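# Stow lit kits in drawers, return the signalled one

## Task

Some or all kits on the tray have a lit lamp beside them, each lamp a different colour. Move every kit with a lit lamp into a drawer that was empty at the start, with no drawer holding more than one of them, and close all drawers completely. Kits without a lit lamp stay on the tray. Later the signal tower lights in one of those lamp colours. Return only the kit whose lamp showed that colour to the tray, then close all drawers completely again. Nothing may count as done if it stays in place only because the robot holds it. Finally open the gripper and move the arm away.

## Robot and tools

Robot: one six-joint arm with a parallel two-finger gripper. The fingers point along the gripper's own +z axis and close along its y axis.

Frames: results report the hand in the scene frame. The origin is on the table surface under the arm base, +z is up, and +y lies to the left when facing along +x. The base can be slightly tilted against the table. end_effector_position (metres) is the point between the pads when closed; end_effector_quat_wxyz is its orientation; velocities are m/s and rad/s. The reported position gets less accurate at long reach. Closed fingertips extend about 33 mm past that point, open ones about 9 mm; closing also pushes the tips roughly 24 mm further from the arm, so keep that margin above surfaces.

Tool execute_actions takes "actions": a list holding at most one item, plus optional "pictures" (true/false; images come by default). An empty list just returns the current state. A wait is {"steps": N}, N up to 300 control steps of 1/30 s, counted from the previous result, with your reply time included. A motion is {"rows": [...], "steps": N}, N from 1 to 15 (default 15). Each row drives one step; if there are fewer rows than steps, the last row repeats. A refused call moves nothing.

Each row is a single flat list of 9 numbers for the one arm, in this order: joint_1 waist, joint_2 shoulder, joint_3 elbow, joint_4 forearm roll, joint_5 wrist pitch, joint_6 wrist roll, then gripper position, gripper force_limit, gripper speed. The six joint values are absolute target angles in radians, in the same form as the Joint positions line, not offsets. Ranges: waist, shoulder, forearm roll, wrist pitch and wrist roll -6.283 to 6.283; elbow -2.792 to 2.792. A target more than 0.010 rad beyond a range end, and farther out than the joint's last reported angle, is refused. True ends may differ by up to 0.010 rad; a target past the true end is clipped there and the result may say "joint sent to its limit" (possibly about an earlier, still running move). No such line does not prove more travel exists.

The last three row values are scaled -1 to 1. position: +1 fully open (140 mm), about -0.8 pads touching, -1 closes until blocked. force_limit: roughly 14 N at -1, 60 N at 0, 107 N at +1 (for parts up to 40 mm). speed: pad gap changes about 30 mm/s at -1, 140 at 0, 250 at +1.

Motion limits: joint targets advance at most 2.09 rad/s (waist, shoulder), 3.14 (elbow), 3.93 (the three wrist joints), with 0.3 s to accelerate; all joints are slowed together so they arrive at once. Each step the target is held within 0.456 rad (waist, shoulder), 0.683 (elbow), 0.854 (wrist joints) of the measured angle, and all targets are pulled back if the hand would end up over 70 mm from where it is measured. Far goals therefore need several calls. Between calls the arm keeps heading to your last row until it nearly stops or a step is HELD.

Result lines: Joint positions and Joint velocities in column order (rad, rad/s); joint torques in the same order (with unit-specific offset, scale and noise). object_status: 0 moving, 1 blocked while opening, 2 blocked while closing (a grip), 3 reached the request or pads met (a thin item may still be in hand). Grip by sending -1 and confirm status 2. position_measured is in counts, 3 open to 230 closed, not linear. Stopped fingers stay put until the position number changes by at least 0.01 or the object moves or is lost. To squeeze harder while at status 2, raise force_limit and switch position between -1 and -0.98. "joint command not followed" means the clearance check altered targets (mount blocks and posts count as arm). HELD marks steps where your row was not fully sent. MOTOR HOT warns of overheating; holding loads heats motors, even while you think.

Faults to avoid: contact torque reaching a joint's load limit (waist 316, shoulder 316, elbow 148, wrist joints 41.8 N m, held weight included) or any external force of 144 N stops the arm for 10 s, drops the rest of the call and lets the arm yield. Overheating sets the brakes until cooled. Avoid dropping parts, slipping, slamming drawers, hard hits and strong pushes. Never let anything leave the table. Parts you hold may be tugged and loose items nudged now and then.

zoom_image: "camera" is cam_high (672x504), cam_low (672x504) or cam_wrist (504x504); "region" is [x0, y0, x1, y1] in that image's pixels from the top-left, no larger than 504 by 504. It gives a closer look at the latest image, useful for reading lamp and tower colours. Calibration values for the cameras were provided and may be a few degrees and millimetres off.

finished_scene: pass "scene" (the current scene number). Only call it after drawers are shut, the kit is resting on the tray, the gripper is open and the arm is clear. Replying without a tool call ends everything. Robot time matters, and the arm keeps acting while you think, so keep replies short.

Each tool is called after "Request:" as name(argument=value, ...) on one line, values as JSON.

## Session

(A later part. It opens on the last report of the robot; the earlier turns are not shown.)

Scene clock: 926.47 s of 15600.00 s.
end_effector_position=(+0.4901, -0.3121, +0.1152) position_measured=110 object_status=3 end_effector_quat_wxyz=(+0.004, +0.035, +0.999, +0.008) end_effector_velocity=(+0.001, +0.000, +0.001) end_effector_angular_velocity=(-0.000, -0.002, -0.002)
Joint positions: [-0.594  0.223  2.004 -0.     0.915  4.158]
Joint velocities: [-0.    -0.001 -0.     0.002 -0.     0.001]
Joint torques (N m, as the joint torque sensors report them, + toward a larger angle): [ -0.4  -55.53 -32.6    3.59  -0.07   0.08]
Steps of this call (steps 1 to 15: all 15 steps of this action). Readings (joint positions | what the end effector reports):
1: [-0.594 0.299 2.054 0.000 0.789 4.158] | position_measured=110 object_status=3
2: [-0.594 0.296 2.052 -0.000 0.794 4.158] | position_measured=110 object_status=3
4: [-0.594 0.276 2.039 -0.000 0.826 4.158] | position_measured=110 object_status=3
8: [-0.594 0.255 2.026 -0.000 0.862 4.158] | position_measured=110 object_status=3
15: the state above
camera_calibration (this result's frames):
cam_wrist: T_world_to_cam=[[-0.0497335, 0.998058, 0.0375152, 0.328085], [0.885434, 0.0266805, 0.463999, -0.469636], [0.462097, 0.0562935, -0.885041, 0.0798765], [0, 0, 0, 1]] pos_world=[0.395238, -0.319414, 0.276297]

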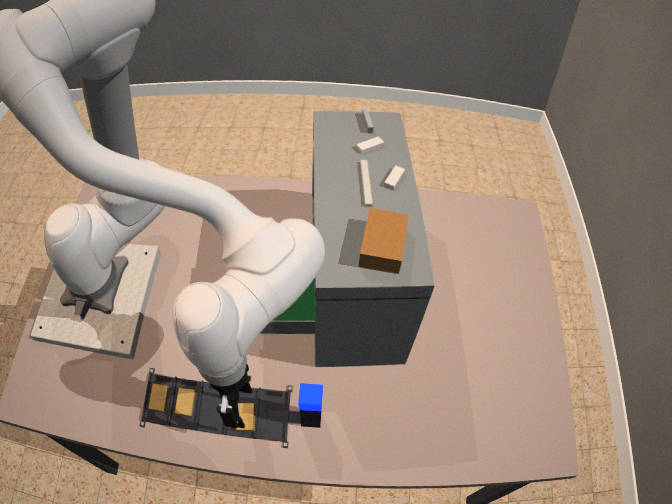

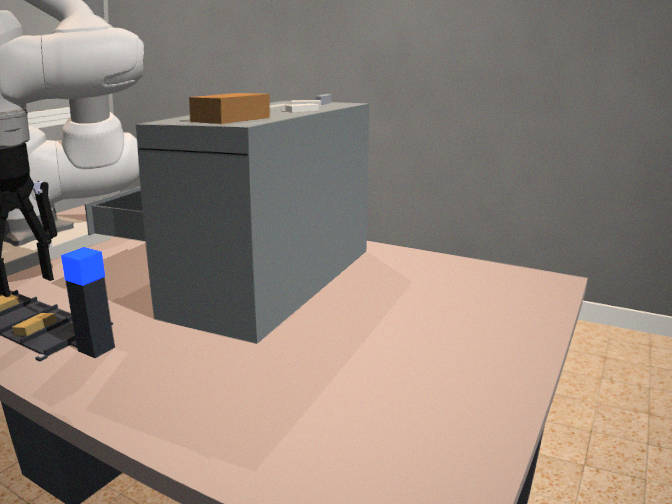

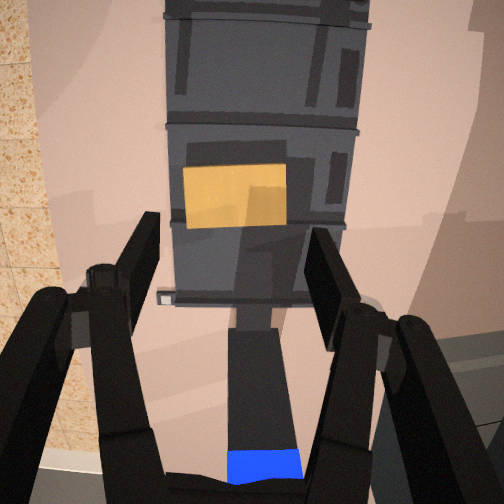

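Request:
execute_actions(actions=[{"rows":[[-0.5,-0.1,1.95,0,1.29,3.5,-0.2,0,0]],"steps":15}], pictures=false)

Request:
execute_actions(actions=[{"rows":[[-0.2,-0.55,2.2,0,0.9,2.0,-0.2,0,0]],"steps":15}], pictures=false)

Request:
execute_actions(actions=[{"rows":[[-0.1145,-0.65,2.55,0,0.5,1.571,-0.2,0,0]],"steps":15}], pictures=false)

Request:
execute_actions(actions=[{"rows":[[-0.1145,-0.65,2.55,0,0.5,1.571,-0.2,0,0],[-0.1145,-0.65,2.55,0,0.5,1.571,-0.2,0,0],[-0.1145,-0.65,2.55,0,0.5,1.571,-0.2,0,0],[-0.1145,-0.65,2.55,0,0.5,1.571,-0.2,0,0],[-0.1145,-0.65,2.55,0,0.5,1.571,-0.2,0,0],[-0.122,-0.46,2.645,0,0.17,1.571,-0.2,0,0]],"steps":15}])

Scene clock: 932.23 s of 15600.00 s.
end_effector_position=(+0.4398, -0.2302, +0.2891) position_measured=154 object_status=3 end_effector_quat_wxyz=(+0.006, -0.284, +0.959, +0.006) end_effector_velocity=(-0.173, +0.201, +0.362) end_effector_angular_velocity=(-0.019, -0.030, +1.425)
Joint positions: [-0.513 -0.054  1.958  0.     1.237  3.593]
Joint velocities: [ 0.179 -0.616 -0.105 -0.     0.709 -1.246]
Joint torques (N m, as the joint torque sensors report them, + toward a larger angle): [ -3.65 -31.48 -36.37   4.    -0.06   0.36]
Steps of this call (steps 1 to 15: the robot went on to your last target; steps 16 to 90: nothing new was sent; then 2.27 s passed at rest; steps 91 to 105: all 15 steps of this action). Readings (joint positions | what the end effector reports):
91: [-0.594 0.222 2.004 0.000 0.915 4.158] | position_measured=110 object_status=0
92: [-0.593 0.219 2.004 0.000 0.919 4.151] | position_measured=112 object_status=0
94: [-0.585 0.192 1.999 0.000 0.951 4.095] | position_measured=128 object_status=0
98: [-0.558 0.099 1.983 0.000 1.058 3.907] | position_measured=154 object_status=0
105: the state above

Scene clock: 932.73 s of 15600.00 s.
end_effector_position=(+0.4182, -0.0892, +0.3838) position_measured=154 object_status=3 end_effector_quat_wxyz=(-0.071, +0.831, -0.498, +0.237) end_effector_velocity=(-0.041, +0.184, +0.096) end_effector_angular_velocity=(-1.599, -0.407, +2.986)
Joint positions: [-0.247 -0.48   2.159  0.     0.966  2.368]
Joint velocities: [ 0.391 -0.579  0.335 -0.    -0.536 -2.972]
Joint torques (N m, as the joint torque sensors report them, + toward a larger angle): [ -6.95  16.35 -42.71   4.45  -1.06   0.32]
Steps of this call (steps 1 to 15: all 15 steps of this action). Readings (joint positions | what the end effector reports):
1: [-0.508 -0.074 1.954 0.000 1.259 3.554] | position_measured=154 object_status=3
2: [-0.501 -0.093 1.954 0.000 1.272 3.514] | position_measured=154 object_status=3
4: [-0.471 -0.153 1.971 0.000 1.262 3.398] | position_measured=154 object_status=3
8: [-0.376 -0.290 2.050 0.000 1.143 3.101] | position_measured=154 object_status=3
15: the state above

Scene clock: 933.23 s of 15600.00 s.
end_effector_position=(+0.3777, -0.0237, +0.2554) position_measured=154 object_status=3 end_effector_quat_wxyz=(+0.018, +0.928, -0.071, +0.364) end_effector_velocity=(-0.005, +0.007, -0.014) end_effector_angular_velocity=(-0.065, -0.030, +0.078)
Joint positions: [-0.115 -0.65   2.549  0.     0.502  1.573]
Joint velocities: [ 0.015 -0.018  0.048 -0.    -0.067 -0.087]
Joint torques (N m, as the joint torque sensors report them, + toward a larger angle): [ -9.52  29.75 -56.64   6.29  -2.42   0.31]
Steps of this call (steps 1 to 15: all 15 steps of this action). Readings (joint positions | what the end effector reports):
1: [-0.235 -0.498 2.170 0.000 0.949 2.274] | position_measured=154 object_status=3
2: [-0.224 -0.514 2.181 0.000 0.931 2.193] | position_measured=154 object_status=3
4: [-0.201 -0.543 2.227 0.000 0.868 2.062] | position_measured=154 object_status=3
8: [-0.162 -0.591 2.376 0.000 0.699 1.841] | position_measured=154 object_status=3
15: the state above

Scene clock: 933.73 s of 15600.00 s.
end_effector_position=(+0.4153, -0.0311, +0.1878) position_measured=154 object_status=3 end_effector_quat_wxyz=(+0.022, +0.920, -0.073, +0.384) end_effector_velocity=(+0.033, -0.007, -0.084) end_effector_angular_velocity=(-0.009, -0.060, -0.010)
Joint positions: [-0.122 -0.465  2.643 -0.     0.18   1.571]
Joint velocities: [-0.009  0.241  0.12   0.    -0.422  0.   ]
Joint torques (N m, as the joint torque sensors report them, + toward a larger angle): [  3.29 -18.83 -43.     4.6   -2.25   0.18]
Steps of this call (steps 1 to 15: all 15 steps of this action). Readings (joint positions | what the end effector reports):
1: [-0.115 -0.650 2.549 0.000 0.500 1.572] | position_measured=154 object_status=3
2: [-0.115 -0.650 2.549 0.000 0.500 1.571] | position_measured=154 object_status=3
4: [-0.115 -0.650 2.550 0.000 0.500 1.571] | position_measured=154 object_status=3
8: [-0.115 -0.635 2.557 0.000 0.474 1.571] | position_measured=154 object_status=3
15: the state above
camera_calibration (this result's frames):
cam_wrist: T_world_to_cam=[[-0.0837599, -0.992894, 0.0845291, -0.0153861], [-0.949855, 0.0539072, -0.308008, 0.463473], [0.301263, -0.106089, -0.947621, 0.236338], [0, 0, 0, 1]] pos_world=[0.367743, -0.0151884, 0.368013]

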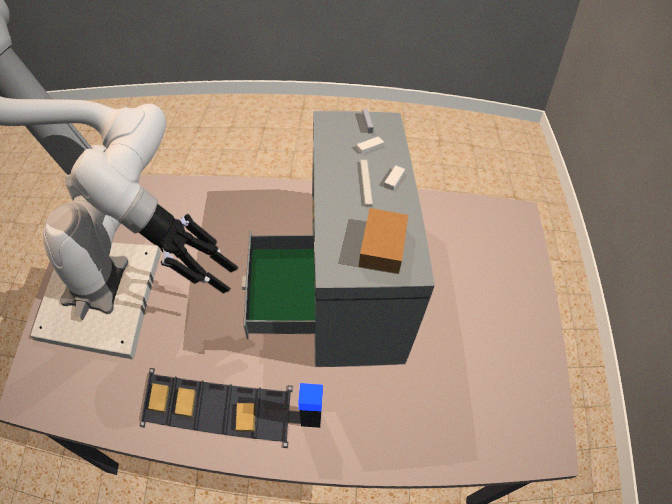

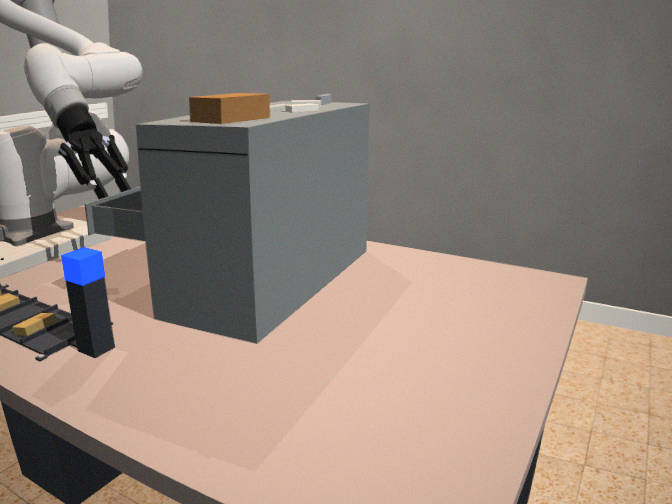

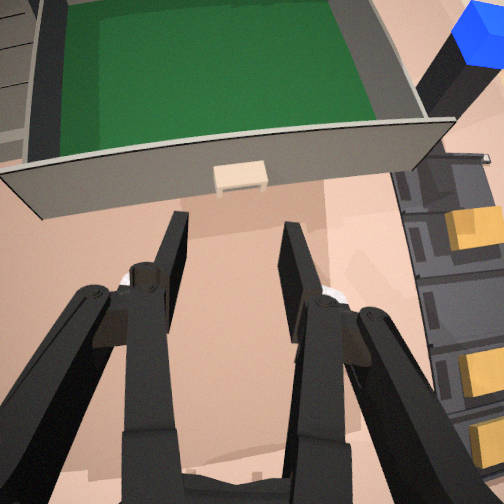

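Push closed.

Request:
execute_actions(actions=[{"rows":[[-0.118,-0.41,2.627,0,0.14,1.571,-0.2,0,0],[-0.118,-0.41,2.627,0,0.14,1.571,-0.2,0,0],[-0.114,-0.362,2.606,0,0.112,1.571,-0.2,0,0],[-0.114,-0.362,2.606,0,0.112,1.571,-0.2,0,0],[-0.107,-0.323,2.585,0,0.094,1.571,-0.2,0,0],[-0.107,-0.323,2.585,0,0.094,1.571,-0.2,0,0],[-0.1,-0.285,2.563,0,0.078,1.571,-0.2,0,0],[-0.1,-0.285,2.563,0,0.078,1.571,-0.2,0,0],[-0.094,-0.2475,2.54,0,0.0635,1.571,-0.2,0,0],[-0.094,-0.2475,2.54,0,0.0635,1.571,-0.2,0,0],[-0.087,-0.214,2.517,0,0.053,1.571,-0.2,0,0],[-0.087,-0.214,2.517,0,0.053,1.571,-0.2,0,0],[-0.08,-0.18,2.493,0,0.043,1.571,-0.2,0,0]],"steps":15}], pictures=false)

Request:
execute_actions(actions=[{"rows":[[-0.0735,-0.1475,2.469,0,0.0345,1.571,-0.2,0,0],[-0.0735,-0.1475,2.469,0,0.0345,1.571,-0.2,0,0],[-0.07,-0.127,2.4525,0,0.03,1.571,-0.2,0,0],[-0.07,-0.127,2.4525,0,0.03,1.571,-0.2,0,0],[-0.066,-0.106,2.436,0,0.026,1.571,-0.2,0,0],[-0.066,-0.106,2.436,0,0.026,1.571,-0.2,0,0],[-0.062,-0.08,2.413,0,0.023,1.571,-0.2,0,0],[-0.062,-0.08,2.413,0,0.023,1.571,-0.2,0,0],[-0.06,-0.068,2.4025,0,0.0215,1.571,-0.2,0,0],[-0.06,-0.068,2.4025,0,0.0215,1.571,-0.2,0,0],[-0.059,-0.061,2.3963,0,0.0207,1.571,-0.2,0,0]],"steps":15}], pictures=false)

Request:
execute_actions(actions=[{"rows":[[-0.059,-0.057,2.393,0,0.02,1.571,-0.2,0,0]],"steps":10}], pictures=false)

Scene clock: 942.67 s of 15600.00 s.
end_effector_position=(+0.5228, -0.0282, +0.1858) position_measured=154 object_status=3 end_effector_quat_wxyz=(+0.015, +0.921, -0.056, +0.385) end_effector_velocity=(+0.242, +0.023, +0.004) end_effector_angular_velocity=(-0.002, -0.009, +0.097)
Joint positions: [-0.085 -0.206  2.511  0.     0.051  1.571]
Joint velocities: [ 0.097  0.486 -0.337 -0.    -0.156  0.   ]
Joint torques (N m, as the joint torque sensors report them, + toward a larger angle): [ -0.62 -19.86 -34.21   3.43  -2.55   0.37]
Steps of this call (steps 1 to 15: the robot went on to your last target; steps 16 to 90: nothing new was sent; then 5.43 s passed at rest; steps 91 to 105: all 15 steps of this action). Readings (joint positions | what the end effector reports):
91: [-0.122 -0.460 2.645 0.000 0.170 1.571] | position_measured=154 object_status=3
92: [-0.122 -0.456 2.644 0.000 0.168 1.571] | position_measured=154 object_status=3
94: [-0.120 -0.427 2.633 0.000 0.150 1.571] | position_measured=154 object_status=3
98: [-0.109 -0.339 2.592 0.000 0.102 1.571] | position_measured=154 object_status=3
105: the state above

Scene clock: 943.17 s of 15600.00 s.
end_effector_position=(+0.6001, -0.0213, +0.1861) position_measured=154 object_status=3 end_effector_quat_wxyz=(+0.010, +0.922, -0.044, +0.386) end_effector_velocity=(+0.004, +0.001, -0.000) end_effector_angular_velocity=(-0.000, +0.000, +0.003)
Joint positions: [-0.059 -0.061  2.397  0.     0.021  1.571]
Joint velocities: [ 0.002  0.008 -0.006  0.    -0.001 -0.001]
Joint torques (N m, as the joint torque sensors report them, + toward a larger angle): [  0.67 -28.96 -31.26   3.22  -1.85   0.18]
Steps of this call (steps 1 to 15: all 15 steps of this action). Readings (joint positions | what the end effector reports):
1: [-0.082 -0.192 2.501 0.000 0.047 1.571] | position_measured=154 object_status=3
2: [-0.080 -0.179 2.492 0.000 0.043 1.571] | position_measured=154 object_status=3
4: [-0.075 -0.152 2.472 0.000 0.036 1.571] | position_measured=154 object_status=3
8: [-0.066 -0.106 2.436 0.000 0.027 1.571] | position_measured=154 object_status=3
15: the state above

Scene clock: 943.50 s of 15600.00 s.
end_effector_position=(+0.6025, -0.0214, +0.1860) position_measured=154 object_status=3 end_effector_quat_wxyz=(+0.010, +0.922, -0.044, +0.386) end_effector_velocity=(+0.000, -0.000, +0.001) end_effector_angular_velocity=(+0.000, -0.002, -0.001)
Joint positions: [-0.059 -0.057  2.393  0.     0.02   1.571]
Joint velocities: [-0.    -0.    -0.     0.    -0.001  0.   ]
Joint torques (N m, as the joint torque sensors report them, + toward a larger angle): [ -3.27 -24.51 -34.1    3.42  -2.81   0.12]
Steps of this call (steps 1 to 10: all 10 steps of this action). Readings (joint positions | what the end effector reports):
1: [-0.059 -0.061 2.396 0.000 0.021 1.571] | position_measured=154 object_status=3
2: [-0.059 -0.060 2.395 0.000 0.020 1.571] | position_measured=154 object_status=3
4: [-0.059 -0.057 2.393 0.000 0.020 1.571] | position_measured=154 object_status=3
8: [-0.059 -0.057 2.393 0.000 0.020 1.571] | position_measured=154 object_status=3
10: the state above

Slight contact starting; a bit more.

Request:
execute_actions(actions=[{"rows":[[-0.059,-0.053,2.3895,0,0.0195,1.571,-0.2,0,0]],"steps":10}], pictures=false)

Request:
execute_actions(actions=[{"rows":[[-0.066,-0.106,2.436,0,0.026,1.571,-0.2,0,0],[-0.066,-0.106,2.436,0,0.026,1.571,-0.2,0,0],[-0.066,-0.106,2.436,0,0.026,1.571,-0.2,0,0],[-0.066,-0.106,2.436,0,0.026,1.571,-0.2,0,0],[-0.066,-0.106,2.436,0,0.026,1.571,-0.2,0,0],[-0.114,-0.4,2.606,0,0.16,1.571,-0.2,0,0]],"steps":15}], pictures=false)

Request:
execute_actions(actions=[{"steps":15}])

Scene clock: 946.93 s of 15600.00 s.
end_effector_position=(+0.6048, -0.0216, +0.1859) position_measured=154 object_status=3 end_effector_quat_wxyz=(+0.010, +0.922, -0.044, +0.386) end_effector_velocity=(+0.000, -0.000, -0.000) end_effector_angular_velocity=(+0.000, +0.001, -0.001)
Joint positions: [-0.059 -0.053  2.39  -0.     0.02   1.571]
Joint velocities: [-0.001  0.001 -0.    -0.     0.     0.   ]
Joint torques (N m, as the joint torque sensors report them, + toward a larger angle): [ -8.31 -20.2  -39.93   3.71  -5.12   0.56]
Steps of this call (steps 1 to 15: the robot went on to your last target; steps 16 to 90: nothing new was sent; then 0.10 s passed at rest; steps 91 to 100: all 10 steps of this action). Readings (joint positions | what the end effector reports):
91: [-0.059 -0.057 2.393 -0.000 0.020 1.571] | position_measured=154 object_status=3
92: [-0.059 -0.056 2.392 -0.000 0.020 1.571] | position_measured=154 object_status=3
94: [-0.059 -0.053 2.390 -0.000 0.020 1.571] | position_measured=154 object_status=3
98: [-0.059 -0.053 2.390 -0.000 0.020 1.571] | position_measured=154 object_status=3
100: the state above

Scene clock: 947.43 s of 15600.00 s.
end_effector_position=(+0.4694, -0.0306, +0.1928) position_measured=154 object_status=3 end_effector_quat_wxyz=(+0.018, +0.922, -0.065, +0.382) end_effector_velocity=(-0.378, -0.015, -0.024) end_effector_angular_velocity=(+0.004, +0.031, -0.137)
Joint positions: [-0.103 -0.335  2.569 -0.     0.13   1.571]
Joint velocities: [-0.138 -0.845  0.486 -0.     0.388 -0.001]
Joint torques (N m, as the joint torque sensors report them, + toward a larger angle): [ -4.41   9.69 -36.97   3.83  -1.75   0.1 ]
Steps of this call (steps 1 to 15: all 15 steps of this action). Readings (joint positions | what the end effector reports):
1: [-0.059 -0.053 2.390 -0.000 0.020 1.571] | position_measured=154 object_status=3
2: [-0.059 -0.056 2.392 -0.000 0.020 1.571] | position_measured=154 object_status=3
4: [-0.063 -0.082 2.415 -0.000 0.023 1.571] | position_measured=154 object_status=3
8: [-0.069 -0.125 2.447 -0.000 0.033 1.571] | position_measured=154 object_status=3
15: the state above

Scene clock: 947.93 s of 15600.00 s.
end_effector_position=(+0.4405, -0.0315, +0.1898) position_measured=154 object_status=3 end_effector_quat_wxyz=(+0.020, +0.922, -0.070, +0.380) end_effector_velocity=(+0.000, -0.000, +0.000) end_effector_angular_velocity=(-0.001, -0.001, +0.000)
Joint positions: [-0.114 -0.4    2.606 -0.     0.16   1.571]
Joint velocities: [-0.001 -0.    -0.     0.    -0.    -0.001]
Joint torques (N m, as the joint torque sensors report them, + toward a larger angle): [ -1.53   3.18 -34.7    3.82  -1.7    0.11]
Steps of this call (steps 1 to 15: the robot went on to your last target). Readings (joint positions | what the end effector reports):
1: [-0.107 -0.361 2.584 -0.000 0.142 1.571] | position_measured=154 object_status=3
2: [-0.111 -0.380 2.595 -0.000 0.151 1.571] | position_measured=154 object_status=3
4: [-0.114 -0.399 2.605 -0.000 0.159 1.571] | position_measured=154 object_status=3
8: [-0.114 -0.400 2.606 -0.000 0.160 1.571] | position_measured=154 object_status=3
15: the state above
camera_calibration (this result's frames):
cam_wrist: T_world_to_cam=[[-0.0752513, -0.993627, 0.0839158, -0.017522], [-0.952861, 0.0468475, -0.299767, 0.487618], [0.293926, -0.102518, -0.950315, 0.234486], [0, 0, 0, 1]] pos_world=[0.394392, -0.016215, 0.370477]

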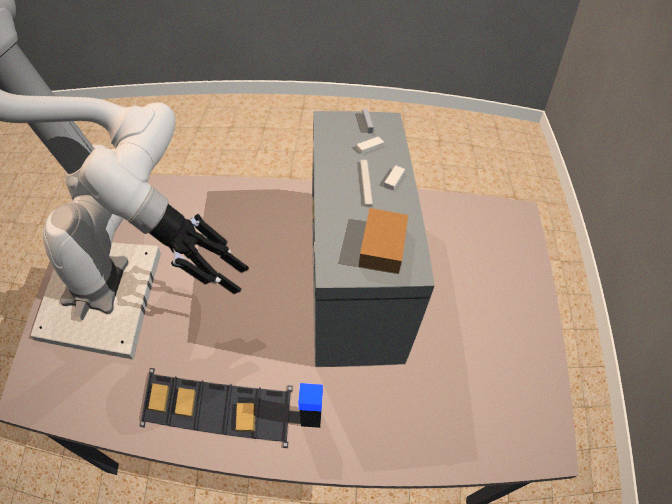

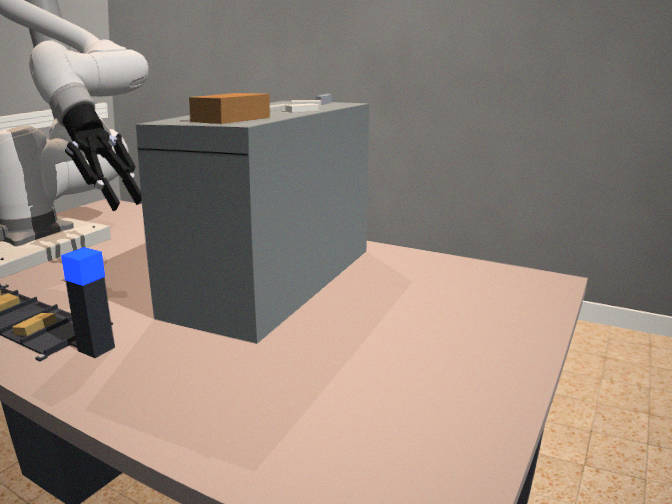

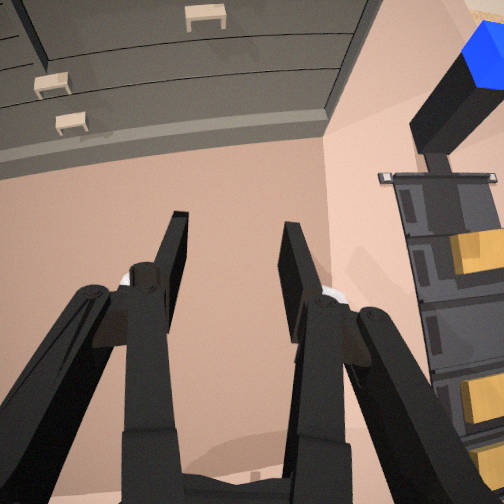

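Request:
finished_scene(scene=2)

The scene is finished: the task was done.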